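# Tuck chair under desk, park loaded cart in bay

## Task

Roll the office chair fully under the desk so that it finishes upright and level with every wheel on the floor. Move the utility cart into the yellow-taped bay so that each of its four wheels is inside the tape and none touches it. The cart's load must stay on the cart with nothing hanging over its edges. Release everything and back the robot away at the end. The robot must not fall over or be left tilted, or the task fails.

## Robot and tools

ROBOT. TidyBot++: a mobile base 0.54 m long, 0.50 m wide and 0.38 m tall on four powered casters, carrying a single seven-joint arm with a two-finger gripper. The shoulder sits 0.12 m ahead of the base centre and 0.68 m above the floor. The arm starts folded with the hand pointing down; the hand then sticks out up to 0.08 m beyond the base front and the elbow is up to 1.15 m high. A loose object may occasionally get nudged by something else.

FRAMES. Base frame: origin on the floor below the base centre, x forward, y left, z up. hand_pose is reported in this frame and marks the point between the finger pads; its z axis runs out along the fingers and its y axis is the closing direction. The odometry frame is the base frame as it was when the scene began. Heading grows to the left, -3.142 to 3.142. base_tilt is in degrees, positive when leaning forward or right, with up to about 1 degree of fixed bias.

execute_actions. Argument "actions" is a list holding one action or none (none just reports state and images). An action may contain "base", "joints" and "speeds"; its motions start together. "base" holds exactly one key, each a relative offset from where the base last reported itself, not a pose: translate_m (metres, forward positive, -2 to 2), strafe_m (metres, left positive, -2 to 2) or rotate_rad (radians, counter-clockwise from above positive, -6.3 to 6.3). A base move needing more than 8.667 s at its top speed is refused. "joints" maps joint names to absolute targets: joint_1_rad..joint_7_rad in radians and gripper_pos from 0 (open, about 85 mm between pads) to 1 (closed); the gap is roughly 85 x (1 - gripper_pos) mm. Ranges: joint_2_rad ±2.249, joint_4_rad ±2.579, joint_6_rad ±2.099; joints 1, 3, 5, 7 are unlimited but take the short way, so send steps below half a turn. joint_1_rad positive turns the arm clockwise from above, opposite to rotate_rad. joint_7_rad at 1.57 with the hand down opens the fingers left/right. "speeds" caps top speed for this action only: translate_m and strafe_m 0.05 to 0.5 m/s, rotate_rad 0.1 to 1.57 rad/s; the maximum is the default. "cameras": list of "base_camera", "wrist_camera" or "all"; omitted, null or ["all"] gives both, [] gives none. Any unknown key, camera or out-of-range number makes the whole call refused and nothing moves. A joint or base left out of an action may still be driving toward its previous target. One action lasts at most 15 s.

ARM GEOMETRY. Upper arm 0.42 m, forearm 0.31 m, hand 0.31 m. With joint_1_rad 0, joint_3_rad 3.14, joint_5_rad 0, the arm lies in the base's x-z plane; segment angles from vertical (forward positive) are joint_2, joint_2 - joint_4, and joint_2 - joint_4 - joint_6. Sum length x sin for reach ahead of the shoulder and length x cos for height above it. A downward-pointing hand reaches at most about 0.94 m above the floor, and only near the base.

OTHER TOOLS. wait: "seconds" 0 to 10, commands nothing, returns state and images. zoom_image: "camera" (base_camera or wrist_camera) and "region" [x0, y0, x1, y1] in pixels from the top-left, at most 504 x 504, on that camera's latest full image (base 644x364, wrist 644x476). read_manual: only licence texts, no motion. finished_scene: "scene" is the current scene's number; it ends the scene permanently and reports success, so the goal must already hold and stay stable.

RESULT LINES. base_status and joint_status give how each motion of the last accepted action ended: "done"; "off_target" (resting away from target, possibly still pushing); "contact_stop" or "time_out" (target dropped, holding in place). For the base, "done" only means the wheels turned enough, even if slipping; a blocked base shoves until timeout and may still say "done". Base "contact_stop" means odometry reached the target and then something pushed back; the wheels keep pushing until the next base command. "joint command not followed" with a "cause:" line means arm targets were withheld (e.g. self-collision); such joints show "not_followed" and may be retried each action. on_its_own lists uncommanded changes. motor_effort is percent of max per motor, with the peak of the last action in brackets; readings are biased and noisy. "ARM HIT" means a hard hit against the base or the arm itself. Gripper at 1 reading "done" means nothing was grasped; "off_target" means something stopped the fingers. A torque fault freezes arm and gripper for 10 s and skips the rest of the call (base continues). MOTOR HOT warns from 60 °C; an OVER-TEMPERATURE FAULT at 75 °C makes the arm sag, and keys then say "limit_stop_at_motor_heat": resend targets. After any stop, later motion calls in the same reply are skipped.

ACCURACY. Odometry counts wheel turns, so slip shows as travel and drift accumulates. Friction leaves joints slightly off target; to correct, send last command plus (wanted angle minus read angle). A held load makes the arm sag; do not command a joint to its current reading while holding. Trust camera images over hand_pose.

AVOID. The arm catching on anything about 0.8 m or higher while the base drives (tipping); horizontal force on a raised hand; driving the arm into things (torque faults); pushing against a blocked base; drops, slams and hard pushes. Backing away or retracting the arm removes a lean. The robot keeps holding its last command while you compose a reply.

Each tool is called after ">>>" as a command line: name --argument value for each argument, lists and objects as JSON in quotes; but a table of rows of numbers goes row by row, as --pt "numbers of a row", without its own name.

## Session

>>> execute_actions --actions '[{"joints":{"joint_1_rad":-1.0,"joint_2_rad":-0.6,"joint_4_rad":-1.5,"joint_6_rad":-1.4}}]'

Scene clock: 2.33 s.
base_odometry: x=+0.000 y=+0.000 heading=+0.000 (m, m, rad; odometry frame)
base_tilt: forward=-0.3 right=+0.3 (deg)
base_status: not commanded
joint_positions: joint_1_rad=-0.987 joint_2_rad=-0.590 joint_3_rad=+3.189 joint_4_rad=-1.515 joint_5_rad=+0.018 joint_6_rad=-1.357 joint_7_rad=+1.596 gripper_pos=+0.000
joint_status: all done
motor_effort: joint_1_rad=+1(2) joint_2_rad=+3(4) joint_3_rad=+0(0) joint_4_rad=+17(18) joint_5_rad=+0(0) joint_6_rad=+7(6) joint_7_rad=+0(0) (%)
hand_pose: x=+0.2774 y=+0.1980 z=+1.0176 quat_wxyz=(-0.188, +0.807, +0.418, +0.372) (m; base frame)
pictures: base_camera, wrist_camera
camera_calibration (this result's frames):
wrist_camera: T_world_to_cam=[[0.848055, -0.529712, 0.0144184, -0.137975], [-0.352351, -0.584009, -0.731288, 1.00734], [0.395793, 0.615092, -0.681916, 0.596646], [0, 0, 0, 1]] pos_world=[0.235797, 0.148213, 1.1455]
Images, in order (width x height): base_camera 644x364, wrist_camera 644x476.

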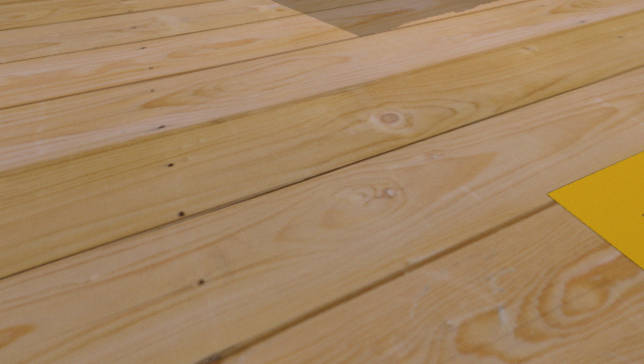

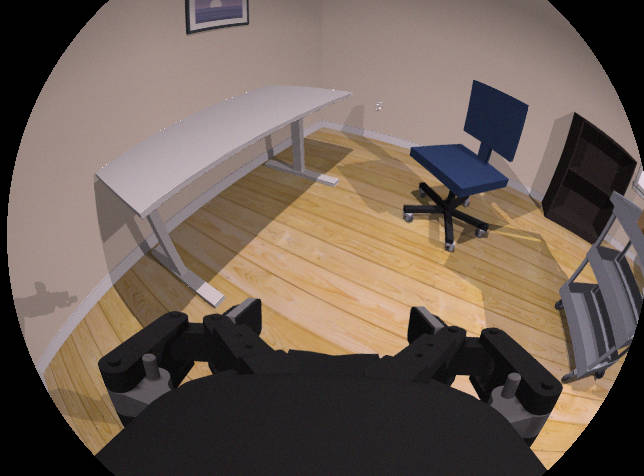

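>>> execute_actions --actions '[{"joints":{"joint_1_rad":0.5}}]' --cameras '["wrist_camera"]'

Scene clock: 6.03 s.
base_odometry: x=+0.000 y=+0.000 heading=+0.000 (m, m, rad; odometry frame)
base_tilt: forward=-0.3 right=+0.3 (deg)
base_status: not commanded
joint_positions: joint_1_rad=+0.487 joint_2_rad=-0.590 joint_3_rad=+3.189 joint_4_rad=-1.515 joint_5_rad=+0.018 joint_6_rad=-1.357 joint_7_rad=+1.596 gripper_pos=+0.000
joint_status: all done
motor_effort: joint_1_rad=+1(0) joint_2_rad=+3(3) joint_3_rad=+0(1) joint_4_rad=+17(17) joint_5_rad=+0(0) joint_6_rad=+6(6) joint_7_rad=+0(0) (%)
hand_pose: x=+0.3313 y=-0.1386 z=+1.0176 quat_wxyz=(+0.111, +0.879, -0.233, +0.402) (m; base frame)
pictures: wrist_camera
camera_calibration (this result's frames):
wrist_camera: T_world_to_cam=[[-0.445576, -0.895128, 0.0144184, 0.015967], [-0.615228, 0.294468, -0.731289, 1.03862], [0.650351, -0.334715, -0.681916, 0.566354], [0, 0, 0, 1]] pos_world=[0.277772, -0.10198, 1.1455]
Images, in order (width x height): wrist_camera 644x476.

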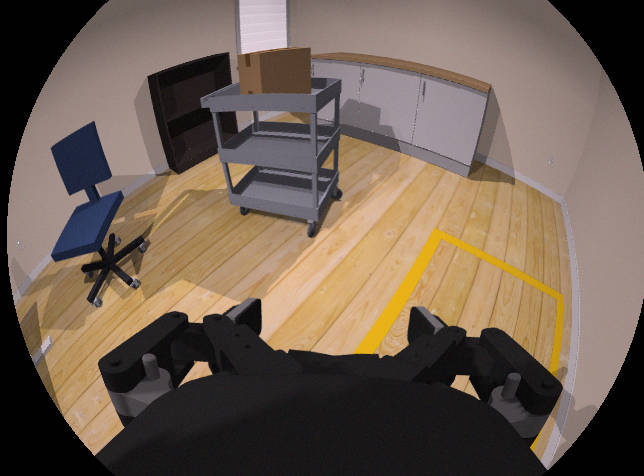

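>>> execute_actions --actions '[{"base":{"rotate_rad":-1.08},"joints":{"joint_4_rad":-2.35,"joint_6_rad":1.52,"joint_1_rad":-0.3}}]' --cameras '[]'

>>> execute_actions --actions '[{"base":{"strafe_m":0.75},"joints":{"joint_2_rad":0.74}}]' --cameras '["wrist_camera"]'

>>> execute_actions --actions '[{"base":{"translate_m":0.25}}]'

Scene clock: 20.73 s.
base_odometry: x=+0.000 y=+0.000 heading=-1.079 (m, m, rad; odometry frame)
base_tilt: forward=-0.3 right=+0.3 (deg)
base_status: done
joint_positions: joint_1_rad=-0.287 joint_2_rad=-0.594 joint_3_rad=+3.189 joint_4_rad=-2.332 joint_5_rad=+0.018 joint_6_rad=+1.488 joint_7_rad=+1.596 gripper_pos=+0.000
joint_status: all done
motor_effort: joint_1_rad=+1(1) joint_2_rad=+3(4) joint_3_rad=-1(1) joint_4_rad=+17(21) joint_5_rad=+0(1) joint_6_rad=+2(9) joint_7_rad=+0(0) (%)
hand_pose: x=+0.2693 y=+0.0288 z=+1.2797 quat_wxyz=(-0.112, +0.125, +0.013, +0.986) (m; base frame)
pictures: none
No camera images: the call's "cameras" was empty. Leave "cameras" out to get every camera's image.

Scene clock: 23.60 s.
base_odometry: x=+0.662 y=+0.353 heading=-1.080 (m, m, rad; odometry frame)
base_tilt: forward=-0.3 right=+0.2 (deg)
base_status: done
joint_positions: joint_1_rad=-0.295 joint_2_rad=+0.736 joint_3_rad=+3.189 joint_4_rad=-2.333 joint_5_rad=+0.018 joint_6_rad=+1.488 joint_7_rad=+1.596 gripper_pos=+0.000
joint_status: all done
motor_effort: joint_1_rad=+1(3) joint_2_rad=-29(30) joint_3_rad=+0(2) joint_4_rad=+7(17) joint_5_rad=+0(2) joint_6_rad=+9(9) joint_7_rad=+0(0) (%)
hand_pose: x=+0.7135 y=+0.1650 z=+0.6768 quat_wxyz=(-0.077, +0.701, +0.119, +0.699) (m; base frame)
pictures: wrist_camera
camera_calibration (this result's frames):
wrist_camera: T_world_to_cam=[[0.311907, -0.944622, 0.102, -0.128661], [-0.0174435, -0.113031, -0.993438, 0.753262], [0.949953, 0.308081, -0.0517326, -0.559357], [0, 0, 0, 1]] pos_world=[0.584633, 0.135933, 0.732506]
Images, in order (width x height): wrist_camera 644x476.

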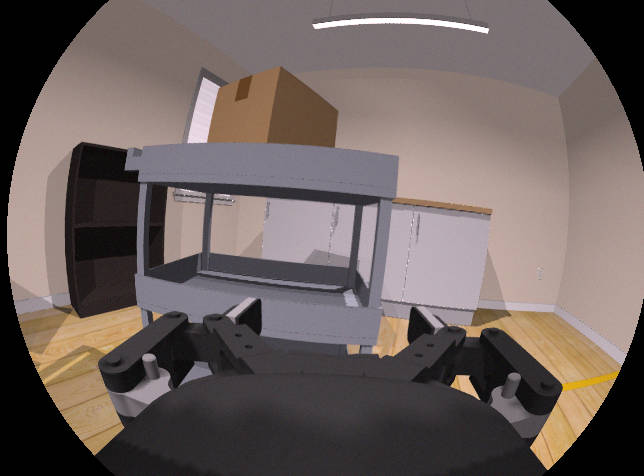

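Scene clock: 25.37 s.
base_odometry: x=+0.780 y=+0.133 heading=-1.079 (m, m, rad; odometry frame)
base_tilt: forward=-0.3 right=+0.3 (deg)
base_status: done
joint_positions: joint_1_rad=-0.295 joint_2_rad=+0.736 joint_3_rad=+3.189 joint_4_rad=-2.337 joint_5_rad=+0.018 joint_6_rad=+1.488 joint_7_rad=+1.596 gripper_pos=+0.000
joint_status: not commanded
motor_effort: joint_1_rad=+1(3) joint_2_rad=-29(31) joint_3_rad=-1(1) joint_4_rad=+6(8) joint_5_rad=+0(1) joint_6_rad=+8(9) joint_7_rad=+0(0) (%)
hand_pose: x=+0.7123 y=+0.1647 z=+0.6754 quat_wxyz=(-0.077, +0.702, +0.119, +0.698) (m; base frame)
pictures: base_camera, wrist_camera
camera_calibration (this result's frames):
wrist_camera: T_world_to_cam=[[0.312266, -0.944528, 0.101767, -0.128549], [-0.021326, -0.114067, -0.993244, 0.754613], [0.949755, 0.307986, -0.0557621, -0.555314], [0, 0, 0, 1]] pos_world=[0.583646, 0.135687, 0.731632]
Images, in order (width x height): base_camera 644x364, wrist_camera 644x476.

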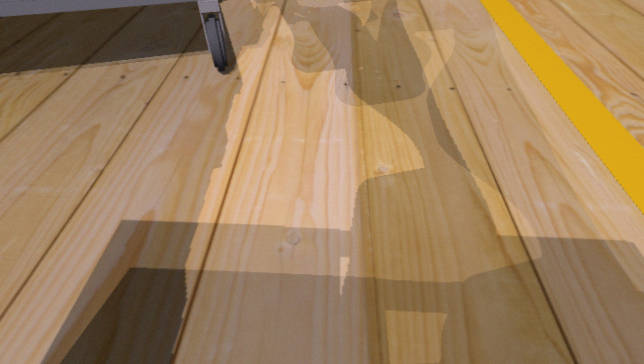

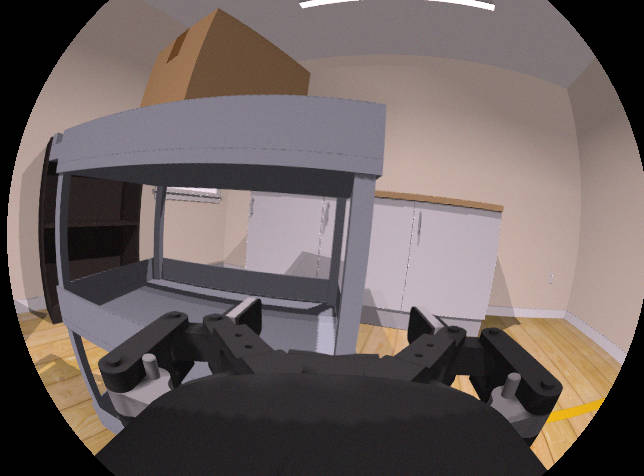

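>>> execute_actions --actions '[{"base":{"translate_m":0.17},"speeds":{"translate_m":0.15},"joints":{"joint_1_rad":-0.33,"joint_7_rad":1.5}}]' --cameras '["wrist_camera"]'

>>> execute_actions --actions '[{"joints":{"gripper_pos":1}}]' --cameras '["wrist_camera"]'

Scene clock: 30.30 s.
base_odometry: x=+0.860 y=-0.017 heading=-1.079 (m, m, rad; odometry frame)
base_tilt: forward=-0.3 right=+0.3 (deg)
base_status: done
joint_positions: joint_1_rad=-0.324 joint_2_rad=+0.736 joint_3_rad=+3.189 joint_4_rad=-2.338 joint_5_rad=+0.018 joint_6_rad=+1.488 joint_7_rad=+1.517 gripper_pos=+0.000
joint_status: all done
motor_effort: joint_1_rad=+1(3) joint_2_rad=-29(31) joint_3_rad=+0(2) joint_4_rad=+6(7) joint_5_rad=+0(1) joint_6_rad=+9(9) joint_7_rad=+0(1) (%)
hand_pose: x=+0.7068 y=+0.1816 z=+0.6749 quat_wxyz=(-0.114, +0.705, +0.101, +0.692) (m; base frame)
pictures: wrist_camera
camera_calibration (this result's frames):
wrist_camera: T_world_to_cam=[[0.339835, -0.940209, 0.022796, -0.0777874], [-0.0433465, -0.0398711, -0.998264, 0.761397], [0.939485, 0.338257, -0.0543044, -0.554583], [0, 0, 0, 1]] pos_world=[0.580462, 0.144813, 0.731732]
Images, in order (width x height): wrist_camera 644x476.

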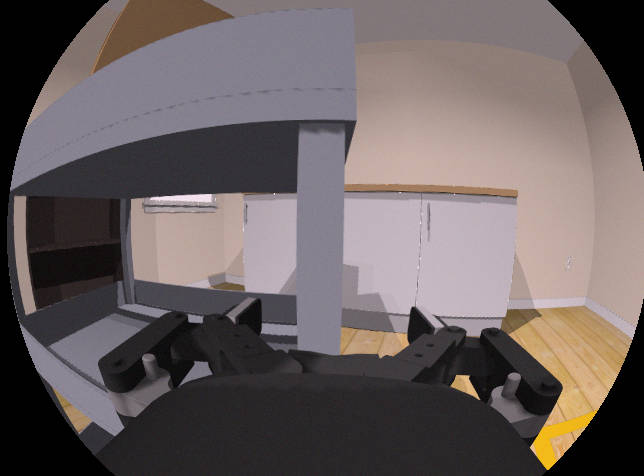

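Scene clock: 31.40 s.
base_odometry: x=+0.860 y=-0.017 heading=-1.079 (m, m, rad; odometry frame)
base_tilt: forward=-0.3 right=+0.3 (deg)
base_status: not commanded
joint_positions: joint_1_rad=-0.333 joint_2_rad=+0.736 joint_3_rad=+3.186 joint_4_rad=-2.339 joint_5_rad=+0.020 joint_6_rad=+1.489 joint_7_rad=+1.517 gripper_pos=+0.762
joint_status: gripper_pos off_target (ended at +0.762, target +1.000)
motor_effort: joint_1_rad=+3(5) joint_2_rad=-28(29) joint_3_rad=+0(3) joint_4_rad=+7(10) joint_5_rad=-2(4) joint_6_rad=+8(9) joint_7_rad=-3(3) (%)
hand_pose: x=+0.7043 y=+0.1888 z=+0.6750 quat_wxyz=(-0.119, +0.705, +0.105, +0.691) (m; base frame)
pictures: wrist_camera
camera_calibration (this result's frames):
wrist_camera: T_world_to_cam=[[0.352087, -0.935739, 0.0206602, -0.0782376], [-0.0431288, -0.0382702, -0.998336, 0.761308], [0.934973, 0.35061, -0.0538317, -0.554133], [0, 0, 0, 1]] pos_world=[0.57848, 0.15021, 0.731828]
Images, in order (width x height): wrist_camera 644x476.

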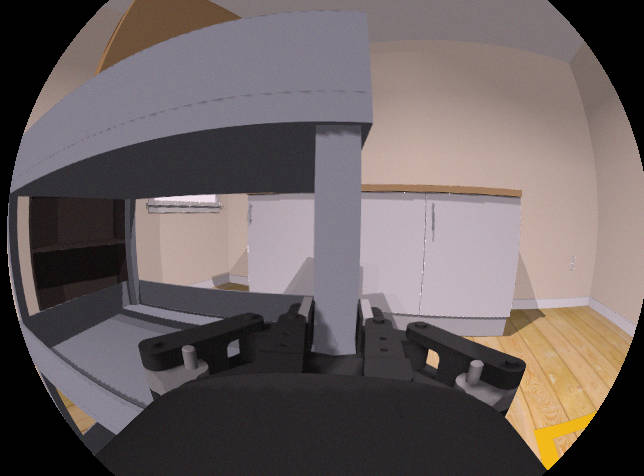

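Strafe to robot u≈0.62.

>>> execute_actions --actions '[{"base":{"strafe_m":-1.35},"speeds":{"strafe_m":0.2}}]' --cameras '["base_camera"]'

>>> execute_actions --actions '[{"base":{"rotate_rad":-0.4},"speeds":{"rotate_rad":0.15}}]'

Scene clock: 40.87 s.
base_odometry: x=-0.330 y=-0.655 heading=-1.079 (m, m, rad; odometry frame)
base_tilt: forward=-0.3 right=+0.3 (deg)
base_status: done
joint_positions: joint_1_rad=-0.354 joint_2_rad=+0.737 joint_3_rad=+3.172 joint_4_rad=-2.346 joint_5_rad=+0.074 joint_6_rad=+1.498 joint_7_rad=+1.517 gripper_pos=+0.762
joint_status: not commanded
motor_effort: joint_1_rad=+6(12) joint_2_rad=-26(32) joint_3_rad=+1(6) joint_4_rad=+7(9) joint_5_rad=-6(12) joint_6_rad=+6(12) joint_7_rad=-4(5) (%)
hand_pose: x=+0.6896 y=+0.2221 z=+0.6746 quat_wxyz=(-0.151, +0.700, +0.133, +0.685) (m; base frame)
pictures: base_camera
Images, in order (width x height): base_camera 644x364.

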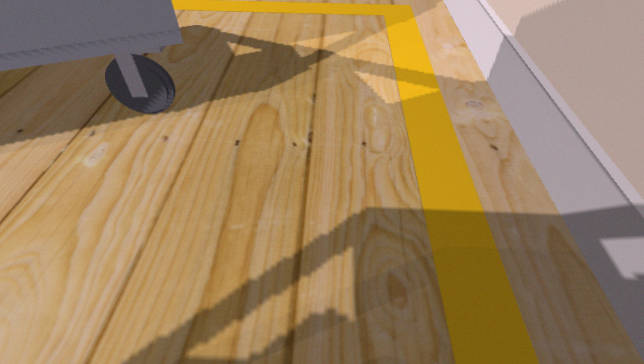

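Scene clock: 46.53 s.
base_odometry: x=-0.329 y=-0.655 heading=-1.312 (m, m, rad; odometry frame)
base_tilt: forward=-0.3 right=+0.2 (deg)
base_status: rotate_rad time_out (by the wheels' count: -0.233 of -0.400)
joint_positions: joint_1_rad=-0.361 joint_2_rad=+0.736 joint_3_rad=+3.168 joint_4_rad=-2.348 joint_5_rad=+0.074 joint_6_rad=+1.499 joint_7_rad=+1.517 gripper_pos=+0.762
joint_status: not commanded
motor_effort: joint_1_rad=+7(17) joint_2_rad=-29(30) joint_3_rad=+2(9) joint_4_rad=+8(11) joint_5_rad=-7(14) joint_6_rad=+8(9) joint_7_rad=-3(5) (%)
hand_pose: x=+0.6869 y=+0.2275 z=+0.6747 quat_wxyz=(-0.155, +0.700, +0.136, +0.684) (m; base frame)
pictures: base_camera, wrist_camera
camera_calibration (this result's frames):
wrist_camera: T_world_to_cam=[[0.43976, -0.898041, 0.0115945, -0.0985623], [-0.0430215, -0.0339586, -0.998497, 0.760751], [0.897084, 0.4386, -0.0535687, -0.545582], [0, 0, 0, 1]] pos_world=[0.565506, 0.176613, 0.731524]
Images, in order (width x height): base_camera 644x364, wrist_camera 644x476.

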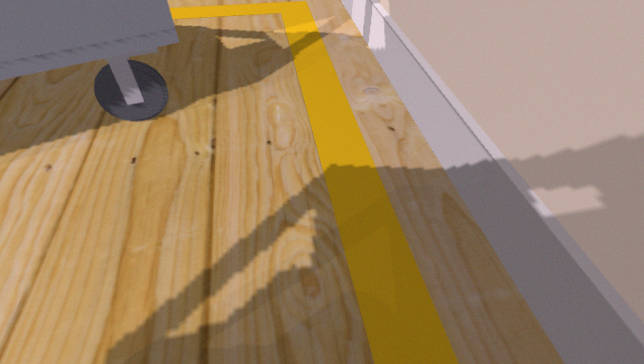

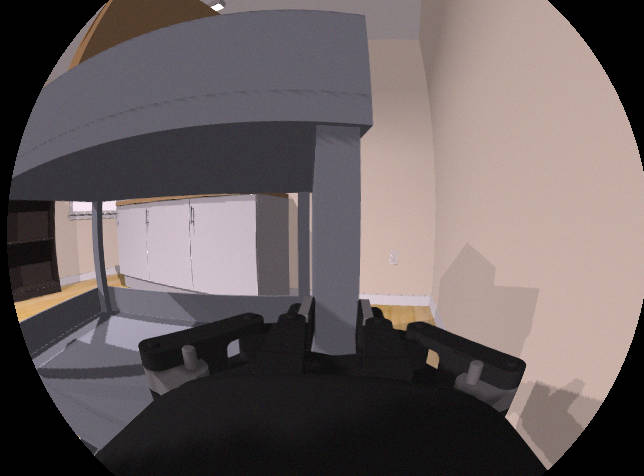

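>>> execute_actions --actions '[{"base":{"translate_m":-0.06},"speeds":{"translate_m":0.08},"joints":{"joint_1_rad":-0.2}}]' --cameras '[]'

>>> execute_actions --actions '[{"joints":{"joint_1_rad":-0.07}}]' --cameras '["base_camera"]'

>>> execute_actions --actions '[{"joints":{"gripper_pos":0,"joint_1_rad":-0.17}}]' --cameras '[]'

>>> execute_actions --actions '[{"base":{"translate_m":-0.45}}]'

Scene clock: 51.97 s.
base_odometry: x=-0.344 y=-0.597 heading=-1.313 (m, m, rad; odometry frame)
base_tilt: forward=-0.3 right=+0.3 (deg)
base_status: done
joint_positions: joint_1_rad=-0.221 joint_2_rad=+0.736 joint_3_rad=+3.171 joint_4_rad=-2.349 joint_5_rad=+0.064 joint_6_rad=+1.499 joint_7_rad=+1.517 gripper_pos=+0.762
joint_status: all done
motor_effort: joint_1_rad=+3(15) joint_2_rad=-27(32) joint_3_rad=+0(8) joint_4_rad=+8(9) joint_5_rad=-4(12) joint_6_rad=+7(11) joint_7_rad=-2(4) (%)
hand_pose: x=+0.7137 y=+0.1418 z=+0.6745 quat_wxyz=(-0.103, +0.708, +0.083, +0.694) (m; base frame)
pictures: none
No camera images: the call's "cameras" was empty. Leave "cameras" out to get every camera's image.

Scene clock: 53.60 s.
base_odometry: x=-0.344 y=-0.597 heading=-1.313 (m, m, rad; odometry frame)
base_tilt: forward=-0.3 right=+0.3 (deg)
base_status: not commanded
joint_positions: joint_1_rad=-0.104 joint_2_rad=+0.736 joint_3_rad=+3.161 joint_4_rad=-2.349 joint_5_rad=+0.083 joint_6_rad=+1.499 joint_7_rad=+1.517 gripper_pos=+0.762
joint_status: all done
motor_effort: joint_1_rad=+6(15) joint_2_rad=-26(30) joint_3_rad=+1(8) joint_4_rad=+8(10) joint_5_rad=-7(14) joint_6_rad=+6(9) joint_7_rad=-3(5) (%)
hand_pose: x=+0.7246 y=+0.0812 z=+0.6744 quat_wxyz=(-0.073, +0.711, +0.048, +0.697) (m; base frame)
pictures: base_camera
Images, in order (width x height): base_camera 644x364.

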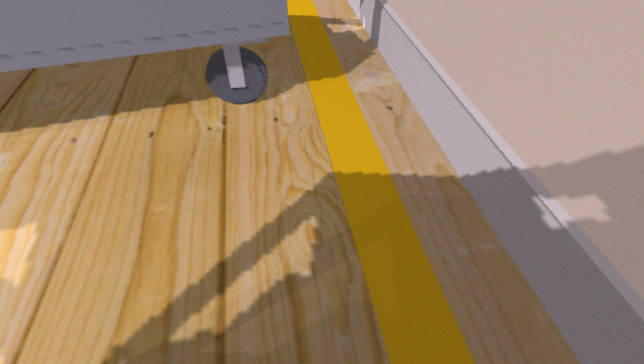

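Scene clock: 54.70 s.
base_odometry: x=-0.344 y=-0.597 heading=-1.313 (m, m, rad; odometry frame)
base_tilt: forward=-0.3 right=+0.3 (deg)
base_status: not commanded
joint_positions: joint_1_rad=-0.158 joint_2_rad=+0.739 joint_3_rad=+3.175 joint_4_rad=-2.349 joint_5_rad=+0.036 joint_6_rad=+1.499 joint_7_rad=+1.517 gripper_pos=+0.000
joint_status: all done
motor_effort: joint_1_rad=+1(5) joint_2_rad=-29(30) joint_3_rad=-1(2) joint_4_rad=+7(8) joint_5_rad=+0(7) joint_6_rad=+8(9) joint_7_rad=+0(3) (%)
hand_pose: x=+0.7235 y=+0.0930 z=+0.6729 quat_wxyz=(-0.069, +0.712, +0.049, +0.697) (m; base frame)
pictures: none
No camera images: the call's "cameras" was empty. Leave "cameras" out to get every camera's image.

Scene clock: 56.97 s.
base_odometry: x=-0.458 y=-0.161 heading=-1.314 (m, m, rad; odometry frame)
base_tilt: forward=-0.3 right=+0.3 (deg)
base_status: done
joint_positions: joint_1_rad=-0.158 joint_2_rad=+0.739 joint_3_rad=+3.176 joint_4_rad=-2.350 joint_5_rad=+0.035 joint_6_rad=+1.499 joint_7_rad=+1.517 gripper_pos=+0.000
joint_status: not commanded
motor_effort: joint_1_rad=+1(0) joint_2_rad=-29(30) joint_3_rad=-1(1) joint_4_rad=+6(7) joint_5_rad=+0(1) joint_6_rad=+8(9) joint_7_rad=+0(0) (%)
hand_pose: x=+0.7234 y=+0.0932 z=+0.6729 quat_wxyz=(-0.069, +0.712, +0.050, +0.697) (m; base frame)
pictures: base_camera, wrist_camera
camera_calibration (this result's frames):
wrist_camera: T_world_to_cam=[[0.207031, -0.97823, 0.0142926, -0.0611592], [-0.0528226, -0.0257648, -0.998271, 0.762108], [0.976907, 0.205918, -0.0570068, -0.553245], [0, 0, 0, 1]] pos_world=[0.593387, 0.0737309, 0.730126]
Images, in order (width x height): base_camera 644x364, wrist_camera 644x476.

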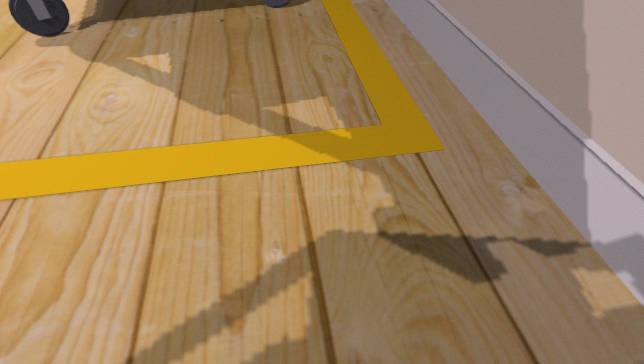

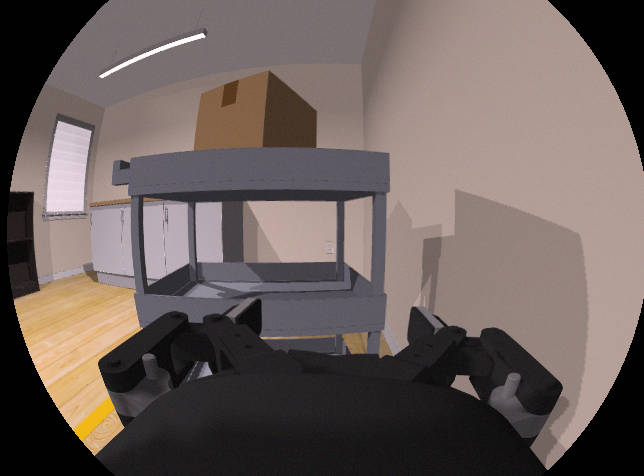

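>>> execute_actions --actions '[{"base":{"strafe_m":0.1},"joints":{"joint_2_rad":-0.2,"joint_1_rad":0}}]' --cameras '[]'

>>> execute_actions --actions '[{"base":{"rotate_rad":1.78}}]' --cameras '[]'

>>> execute_actions --actions '[{"base":{"translate_m":0.9},"joints":{"joint_6_rad":0.2}}]'

Scene clock: 62.20 s.
base_odometry: x=-0.362 y=-0.136 heading=-1.314 (m, m, rad; odometry frame)
base_tilt: forward=-0.3 right=+0.2 (deg)
base_status: done
joint_positions: joint_1_rad=-0.015 joint_2_rad=-0.195 joint_3_rad=+3.178 joint_4_rad=-2.350 joint_5_rad=+0.035 joint_6_rad=+1.499 joint_7_rad=+1.517 gripper_pos=+0.000
joint_status: all done
motor_effort: joint_1_rad=+1(3) joint_2_rad=-9(30) joint_3_rad=+0(3) joint_4_rad=+16(17) joint_5_rad=+0(1) joint_6_rad=+5(9) joint_7_rad=+0(0) (%)
hand_pose: x=+0.4898 y=+0.0010 z=+1.1682 quat_wxyz=(-0.021, +0.322, +0.001, +0.947) (m; base frame)
pictures: none
No camera images: the call's "cameras" was empty. Leave "cameras" out to get every camera's image.

Scene clock: 64.67 s.
base_odometry: x=-0.362 y=-0.136 heading=+0.466 (m, m, rad; odometry frame)
base_tilt: forward=-0.3 right=+0.3 (deg)
base_status: done
joint_positions: joint_1_rad=-0.011 joint_2_rad=-0.195 joint_3_rad=+3.180 joint_4_rad=-2.350 joint_5_rad=+0.035 joint_6_rad=+1.499 joint_7_rad=+1.517 gripper_pos=+0.000
joint_status: not commanded
motor_effort: joint_1_rad=+1(2) joint_2_rad=-9(11) joint_3_rad=+0(1) joint_4_rad=+17(17) joint_5_rad=+0(1) joint_6_rad=+5(6) joint_7_rad=+0(0) (%)
hand_pose: x=+0.4897 y=-0.0013 z=+1.1683 quat_wxyz=(-0.018, +0.322, +0.000, +0.947) (m; base frame)
pictures: none
No camera images: the call's "cameras" was empty. Leave "cameras" out to get every camera's image.

Scene clock: 67.83 s.
base_odometry: x=+0.442 y=+0.270 heading=+0.466 (m, m, rad; odometry frame)
base_tilt: forward=-0.3 right=+0.3 (deg)
base_status: done
joint_positions: joint_1_rad=-0.011 joint_2_rad=-0.202 joint_3_rad=+3.180 joint_4_rad=-2.351 joint_5_rad=+0.035 joint_6_rad=+0.221 joint_7_rad=+1.517 gripper_pos=+0.000
joint_status: all done
motor_effort: joint_1_rad=+1(1) joint_2_rad=-11(13) joint_3_rad=+0(0) joint_4_rad=+18(20) joint_5_rad=+0(0) joint_6_rad=+8(10) joint_7_rad=+0(0) (%)
hand_pose: x=+0.5900 y=-0.0098 z=+0.8136 quat_wxyz=(-0.004, +0.821, -0.019, +0.570) (m; base frame)
pictures: base_camera, wrist_camera
camera_calibration (this result's frames):
wrist_camera: T_world_to_cam=[[0.0266825, -0.999643, -0.00170065, -0.0170956], [-0.384312, -0.00868752, -0.923163, 1.02756], [0.922818, 0.0252858, -0.384406, -0.0971946], [0, 0, 0, 1]] pos_world=[0.485051, -0.0057049, 0.911211]
Images, in order (width x height): base_camera 644x364, wrist_camera 644x476.

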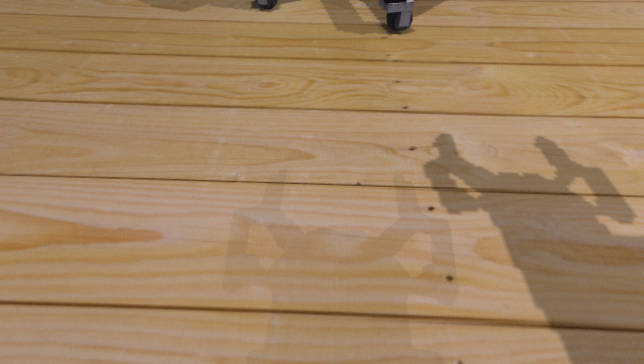

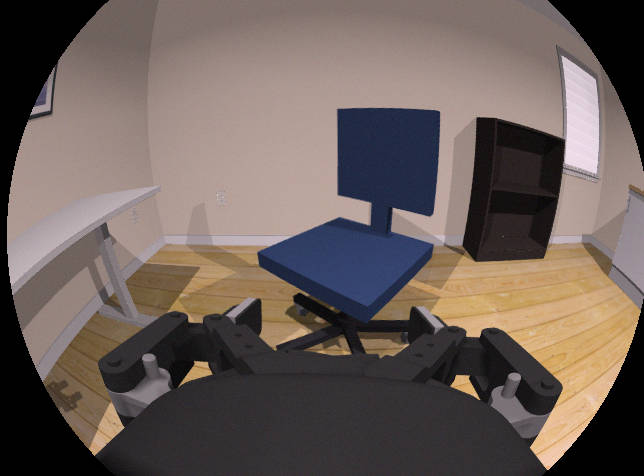

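>>> execute_actions --actions '[{"base":{"strafe_m":-1.06},"joints":{"joint_6_rad":1.58}}]' --cameras '[]'

>>> execute_actions --actions '[{"base":{"translate_m":0.86}}]' --cameras '[]'

>>> execute_actions --actions '[{"base":{"rotate_rad":0.89}}]' --cameras '[]'

>>> execute_actions --actions '[{"joints":{"joint_2_rad":0.72}}]'

Scene clock: 78.50 s.
base_odometry: x=+0.919 y=-0.677 heading=+0.467 (m, m, rad; odometry frame)
base_tilt: forward=-0.3 right=+0.3 (deg)
base_status: done
joint_positions: joint_1_rad=-0.010 joint_2_rad=-0.203 joint_3_rad=+3.180 joint_4_rad=-2.351 joint_5_rad=+0.034 joint_6_rad=+1.559 joint_7_rad=+1.517 gripper_pos=+0.000
joint_status: all done
motor_effort: joint_1_rad=+1(3) joint_2_rad=-9(13) joint_3_rad=+0(2) joint_4_rad=+16(20) joint_5_rad=+0(0) joint_6_rad=+5(9) joint_7_rad=+0(0) (%)
hand_pose: x=+0.4713 y=-0.0017 z=+1.1811 quat_wxyz=(-0.018, +0.291, +0.001, +0.957) (m; base frame)
pictures: none
No camera images: the call's "cameras" was empty. Leave "cameras" out to get every camera's image.

Scene clock: 81.57 s.
base_odometry: x=+1.688 y=-0.290 heading=+0.466 (m, m, rad; odometry frame)
base_tilt: forward=-0.3 right=+0.3 (deg)
base_status: done
joint_positions: joint_1_rad=-0.010 joint_2_rad=-0.200 joint_3_rad=+3.180 joint_4_rad=-2.351 joint_5_rad=+0.034 joint_6_rad=+1.559 joint_7_rad=+1.517 gripper_pos=+0.000
joint_status: not commanded
motor_effort: joint_1_rad=+1(1) joint_2_rad=-9(11) joint_3_rad=+0(0) joint_4_rad=+16(17) joint_5_rad=+0(0) joint_6_rad=+5(6) joint_7_rad=+0(0) (%)
hand_pose: x=+0.4724 y=-0.0018 z=+1.1803 quat_wxyz=(-0.018, +0.292, +0.001, +0.956) (m; base frame)
pictures: none
No camera images: the call's "cameras" was empty. Leave "cameras" out to get every camera's image.

Scene clock: 83.37 s.
base_odometry: x=+1.688 y=-0.290 heading=+1.356 (m, m, rad; odometry frame)
base_tilt: forward=-0.3 right=+0.3 (deg)
base_status: done
joint_positions: joint_1_rad=-0.009 joint_2_rad=-0.200 joint_3_rad=+3.181 joint_4_rad=-2.351 joint_5_rad=+0.034 joint_6_rad=+1.559 joint_7_rad=+1.517 gripper_pos=+0.000
joint_status: not commanded
motor_effort: joint_1_rad=+1(0) joint_2_rad=-9(10) joint_3_rad=+0(2) joint_4_rad=+16(16) joint_5_rad=+0(1) joint_6_rad=+5(5) joint_7_rad=+0(0) (%)
hand_pose: x=+0.4724 y=-0.0026 z=+1.1803 quat_wxyz=(-0.017, +0.292, +0.000, +0.956) (m; base frame)
pictures: none
No camera images: the call's "cameras" was empty. Leave "cameras" out to get every camera's image.

Scene clock: 85.57 s.
base_odometry: x=+1.688 y=-0.290 heading=+1.356 (m, m, rad; odometry frame)
base_tilt: forward=-0.3 right=+0.3 (deg)
base_status: not commanded
joint_positions: joint_1_rad=-0.009 joint_2_rad=+0.714 joint_3_rad=+3.181 joint_4_rad=-2.351 joint_5_rad=+0.034 joint_6_rad=+1.559 joint_7_rad=+1.517 gripper_pos=+0.000
joint_status: all done
motor_effort: joint_1_rad=+1(1) joint_2_rad=-29(29) joint_3_rad=-1(0) joint_4_rad=+7(16) joint_5_rad=+0(0) joint_6_rad=+9(9) joint_7_rad=+0(0) (%)
hand_pose: x=+0.7296 y=-0.0003 z=+0.7060 quat_wxyz=(-0.014, +0.684, -0.004, +0.729) (m; base frame)
pictures: base_camera, wrist_camera
camera_calibration (this result's frames):
wrist_camera: T_world_to_cam=[[0.053429, -0.998341, 0.0214533, -0.0474363], [0.02657, -0.0200551, -0.999446, 0.735965], [0.998218, 0.0539694, 0.0254544, -0.611998], [0, 0, 0, 1]] pos_world=[0.593887, 0.000431412, 0.752153]
Images, in order (width x height): base_camera 644x364, wrist_camera 644x476.

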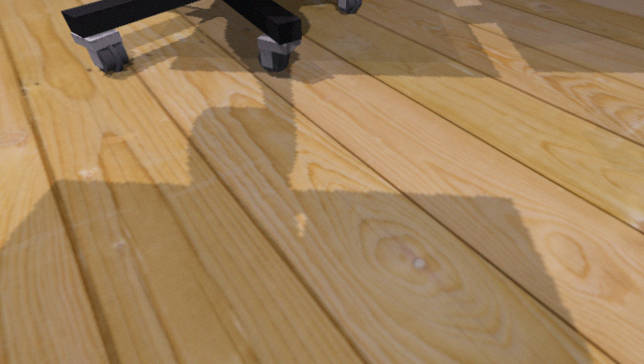

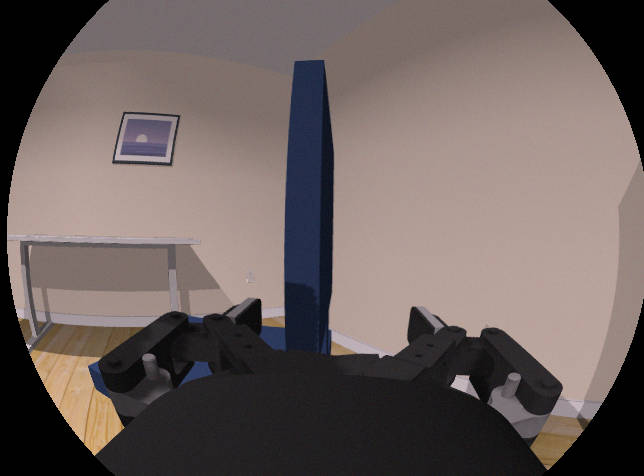

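>>> execute_actions --actions '[{"base":{"strafe_m":0.04}}]' --cameras '[]'

>>> execute_actions --actions '[{"base":{"translate_m":0.17},"speeds":{"translate_m":0.15}}]' --cameras '["wrist_camera"]'

>>> execute_actions --actions '[{"joints":{"gripper_pos":1}}]'

Scene clock: 89.03 s.
base_odometry: x=+1.649 y=-0.281 heading=+1.357 (m, m, rad; odometry frame)
base_tilt: forward=-0.3 right=+0.2 (deg)
base_status: done
joint_positions: joint_1_rad=-0.006 joint_2_rad=+0.714 joint_3_rad=+3.181 joint_4_rad=-2.351 joint_5_rad=+0.034 joint_6_rad=+1.559 joint_7_rad=+1.517 gripper_pos=+0.000
joint_status: not commanded
motor_effort: joint_1_rad=+1(4) joint_2_rad=-29(29) joint_3_rad=+0(2) joint_4_rad=+7(6) joint_5_rad=+0(1) joint_6_rad=+8(9) joint_7_rad=+0(0) (%)
hand_pose: x=+0.7296 y=-0.0022 z=+0.7060 quat_wxyz=(-0.013, +0.684, -0.005, +0.729) (m; base frame)
pictures: none
No camera images: the call's "cameras" was empty. Leave "cameras" out to get every camera's image.

Scene clock: 90.83 s.
base_odometry: x=+1.685 y=-0.115 heading=+1.357 (m, m, rad; odometry frame)
base_tilt: forward=-0.2 right=+0.3 (deg)
base_status: done
joint_positions: joint_1_rad=-0.006 joint_2_rad=+0.714 joint_3_rad=+3.181 joint_4_rad=-2.351 joint_5_rad=+0.034 joint_6_rad=+1.559 joint_7_rad=+1.517 gripper_pos=+0.000
joint_status: not commanded
motor_effort: joint_1_rad=+1(0) joint_2_rad=-29(30) joint_3_rad=-1(1) joint_4_rad=+7(8) joint_5_rad=+0(1) joint_6_rad=+8(9) joint_7_rad=+0(0) (%)
hand_pose: x=+0.7296 y=-0.0023 z=+0.7059 quat_wxyz=(-0.013, +0.684, -0.005, +0.729) (m; base frame)
pictures: wrist_camera
camera_calibration (this result's frames):
wrist_camera: T_world_to_cam=[[0.0502185, -0.998506, 0.0215158, -0.0470761], [0.0263707, -0.0202098, -0.999448, 0.736005], [0.99839, 0.0507581, 0.0253164, -0.61191], [0, 0, 0, 1]] pos_world=[0.59388, -0.00107193, 0.752103]
Images, in order (width x height): wrist_camera 644x476.

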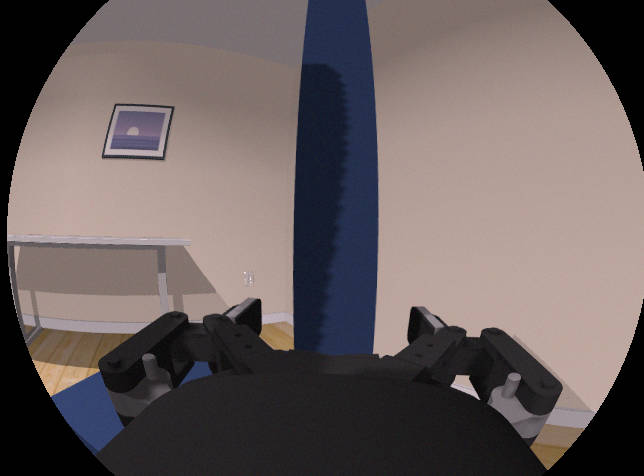

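Scene clock: 91.93 s.
base_odometry: x=+1.685 y=-0.115 heading=+1.357 (m, m, rad; odometry frame)
base_tilt: forward=-0.3 right=+0.3 (deg)
base_status: not commanded
joint_positions: joint_1_rad=-0.006 joint_2_rad=+0.714 joint_3_rad=+3.182 joint_4_rad=-2.351 joint_5_rad=+0.034 joint_6_rad=+1.559 joint_7_rad=+1.517 gripper_pos=+0.576
joint_status: gripper_pos off_target (ended at +0.576, target +1.000)
motor_effort: joint_1_rad=+3(3) joint_2_rad=-29(29) joint_3_rad=-1(2) joint_4_rad=+6(8) joint_5_rad=-1(3) joint_6_rad=+8(9) joint_7_rad=-4(4) (%)
hand_pose: x=+0.7295 y=-0.0025 z=+0.7058 quat_wxyz=(-0.013, +0.684, -0.005, +0.729) (m; base frame)
pictures: base_camera, wrist_camera
camera_calibration (this result's frames):
wrist_camera: T_world_to_cam=[[0.0497646, -0.99852, 0.0219494, -0.0472863], [0.0262287, -0.0206625, -0.999442, 0.736051], [0.998417, 0.0503126, 0.0251616, -0.611767], [0, 0, 0, 1]] pos_world=[0.593846, -0.00122805, 0.752072]
Images, in order (width x height): base_camera 644x364, wrist_camera 644x476.

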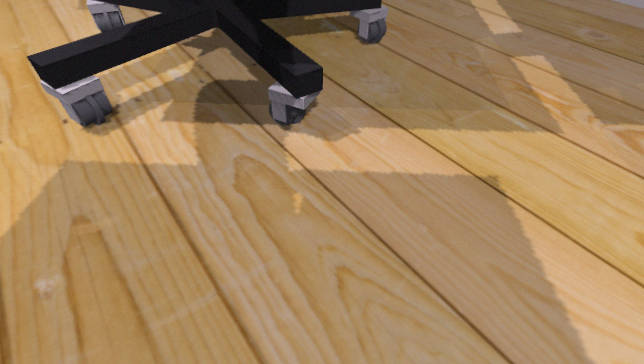

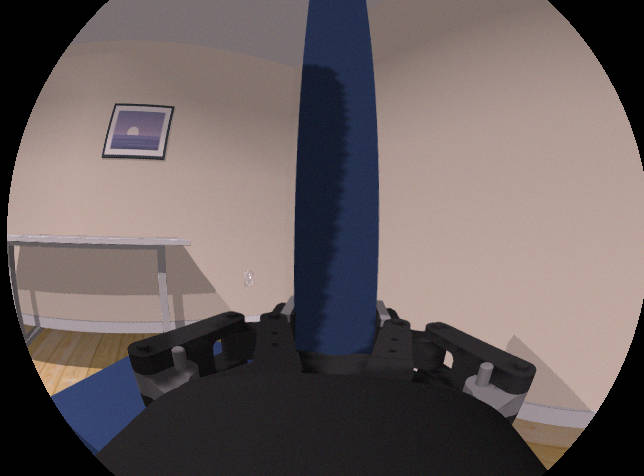

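>>> execute_actions --actions '[{"base":{"strafe_m":0.85},"speeds":{"strafe_m":0.18}}]' --cameras '[]'

>>> execute_actions --actions '[{"base":{"rotate_rad":-0.55},"speeds":{"rotate_rad":0.25}}]'

>>> execute_actions --actions '[{"base":{"strafe_m":0.4},"speeds":{"strafe_m":0.18}}]' --cameras '[]'

>>> execute_actions --actions '[{"base":{"rotate_rad":-0.37},"speeds":{"rotate_rad":0.25}}]' --cameras '[]'

>>> execute_actions --actions '[{"base":{"translate_m":-0.33},"speeds":{"translate_m":0.15}}]'

Scene clock: 101.43 s.
base_odometry: x=+0.854 y=+0.065 heading=+1.357 (m, m, rad; odometry frame)
base_tilt: forward=-0.3 right=+0.3 (deg)
base_status: done
joint_positions: joint_1_rad=+0.035 joint_2_rad=+0.718 joint_3_rad=+3.229 joint_4_rad=-2.352 joint_5_rad=-0.041 joint_6_rad=+1.561 joint_7_rad=+1.500 gripper_pos=+0.577
joint_status: not commanded
motor_effort: joint_1_rad=-4(19) joint_2_rad=-29(31) joint_3_rad=-4(14) joint_4_rad=+4(11) joint_5_rad=+6(20) joint_6_rad=+9(13) joint_7_rad=-2(4) (%)
hand_pose: x=+0.7254 y=-0.0714 z=+0.7056 quat_wxyz=(+0.045, +0.681, -0.053, +0.729) (m; base frame)
pictures: none
No camera images: the call's "cameras" was empty. Leave "cameras" out to get every camera's image.

Scene clock: 104.80 s.
base_odometry: x=+0.854 y=+0.065 heading=+0.809 (m, m, rad; odometry frame)
base_tilt: forward=-0.2 right=+0.3 (deg)
base_status: done
joint_positions: joint_1_rad=-0.007 joint_2_rad=+0.716 joint_3_rad=+3.178 joint_4_rad=-2.351 joint_5_rad=+0.027 joint_6_rad=+1.562 joint_7_rad=+1.527 gripper_pos=+0.577
joint_status: not commanded
motor_effort: joint_1_rad=+1(23) joint_2_rad=-30(31) joint_3_rad=-1(11) joint_4_rad=+4(11) joint_5_rad=+1(23) joint_6_rad=+10(10) joint_7_rad=+0(9) (%)
hand_pose: x=+0.7294 y=-0.0022 z=+0.7055 quat_wxyz=(-0.009, +0.684, -0.003, +0.729) (m; base frame)
pictures: base_camera, wrist_camera
camera_calibration (this result's frames):
wrist_camera: T_world_to_cam=[[0.0466509, -0.998493, 0.0289192, -0.04956], [0.0271329, -0.0276734, -0.999249, 0.734899], [0.998543, 0.0474005, 0.025801, -0.612155], [0, 0, 0, 1]] pos_world=[0.593635, -0.000131664, 0.751574]
Images, in order (width x height): base_camera 644x364, wrist_camera 644x476.

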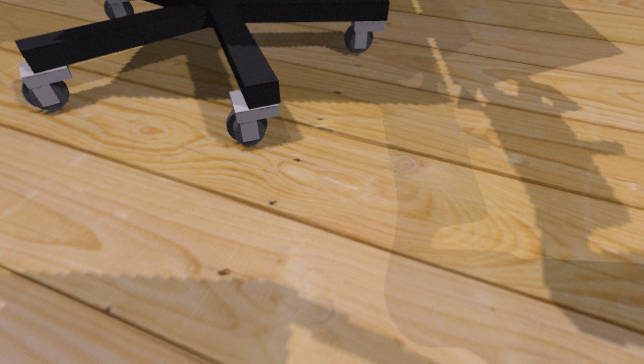

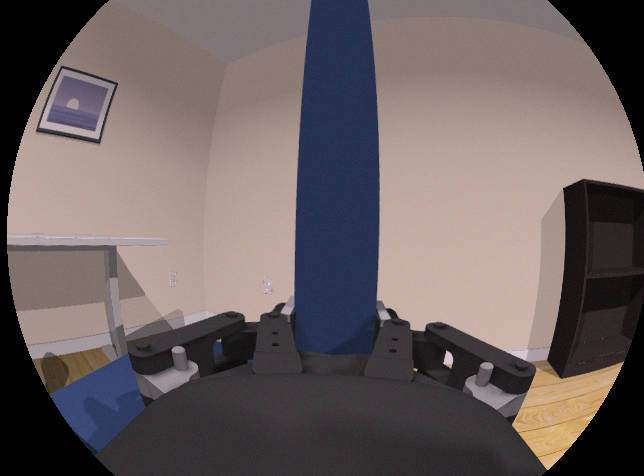

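Scene clock: 108.20 s.
base_odometry: x=+0.565 y=+0.342 heading=+0.808 (m, m, rad; odometry frame)
base_tilt: forward=-0.3 right=+0.3 (deg)
base_status: done
joint_positions: joint_1_rad=+0.023 joint_2_rad=+0.719 joint_3_rad=+3.226 joint_4_rad=-2.353 joint_5_rad=-0.028 joint_6_rad=+1.563 joint_7_rad=+1.505 gripper_pos=+0.578
joint_status: not commanded
motor_effort: joint_1_rad=-2(19) joint_2_rad=-29(32) joint_3_rad=-4(13) joint_4_rad=+4(10) joint_5_rad=+4(20) joint_6_rad=+9(13) joint_7_rad=-4(4) (%)
hand_pose: x=+0.7266 y=-0.0589 z=+0.7051 quat_wxyz=(+0.036, +0.682, -0.042, +0.729) (m; base frame)
pictures: none
No camera images: the call's "cameras" was empty. Leave "cameras" out to get every camera's image.

Scene clock: 110.97 s.
base_odometry: x=+0.565 y=+0.342 heading=+0.441 (m, m, rad; odometry frame)
base_tilt: forward=-0.3 right=+0.3 (deg)
base_status: done
joint_positions: joint_1_rad=-0.033 joint_2_rad=+0.715 joint_3_rad=+3.162 joint_4_rad=-2.357 joint_5_rad=+0.073 joint_6_rad=+1.563 joint_7_rad=+1.541 gripper_pos=+0.578
joint_status: not commanded
motor_effort: joint_1_rad=+6(22) joint_2_rad=-25(31) joint_3_rad=+1(11) joint_4_rad=+6(10) joint_5_rad=-5(22) joint_6_rad=+6(11) joint_7_rad=-3(10) (%)
hand_pose: x=+0.7264 y=+0.0353 z=+0.7047 quat_wxyz=(-0.038, +0.685, +0.028, +0.727) (m; base frame)
pictures: none
No camera images: the call's "cameras" was empty. Leave "cameras" out to get every camera's image.

Scene clock: 113.83 s.
base_odometry: x=+0.266 y=+0.201 heading=+0.440 (m, m, rad; odometry frame)
base_tilt: forward=-0.3 right=+0.3 (deg)
base_status: done
joint_positions: joint_1_rad=+0.045 joint_2_rad=+0.722 joint_3_rad=+3.215 joint_4_rad=-2.346 joint_5_rad=-0.038 joint_6_rad=+1.563 joint_7_rad=+1.518 gripper_pos=+0.578
joint_status: not commanded
motor_effort: joint_1_rad=-9(11) joint_2_rad=-29(35) joint_3_rad=-8(9) joint_4_rad=+8(9) joint_5_rad=+10(12) joint_6_rad=+10(16) joint_7_rad=+1(3) (%)
hand_pose: x=+0.7271 y=-0.0706 z=+0.7050 quat_wxyz=(+0.047, +0.681, -0.049, +0.729) (m; base frame)
pictures: base_camera, wrist_camera
camera_calibration (this result's frames):
wrist_camera: T_world_to_cam=[[-0.0973547, -0.994465, 0.0395063, -0.020234], [0.0252317, -0.0421483, -0.998793, 0.732619], [0.99493, -0.0962403, 0.0291954, -0.616576], [0, 0, 0, 1]] pos_world=[0.592995, -0.0485828, 0.750535]
Images, in order (width x height): base_camera 644x364, wrist_camera 644x476.

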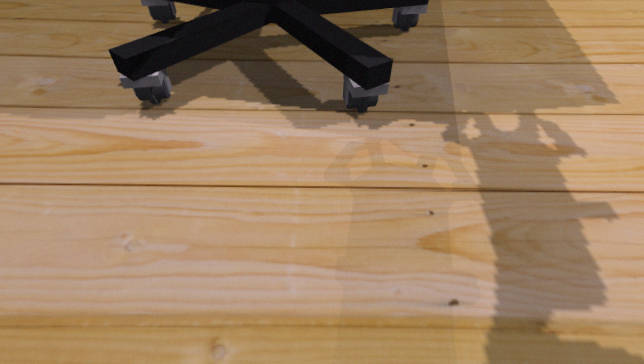

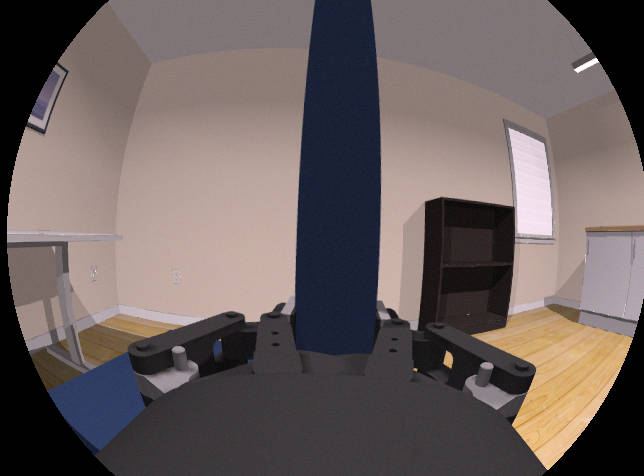

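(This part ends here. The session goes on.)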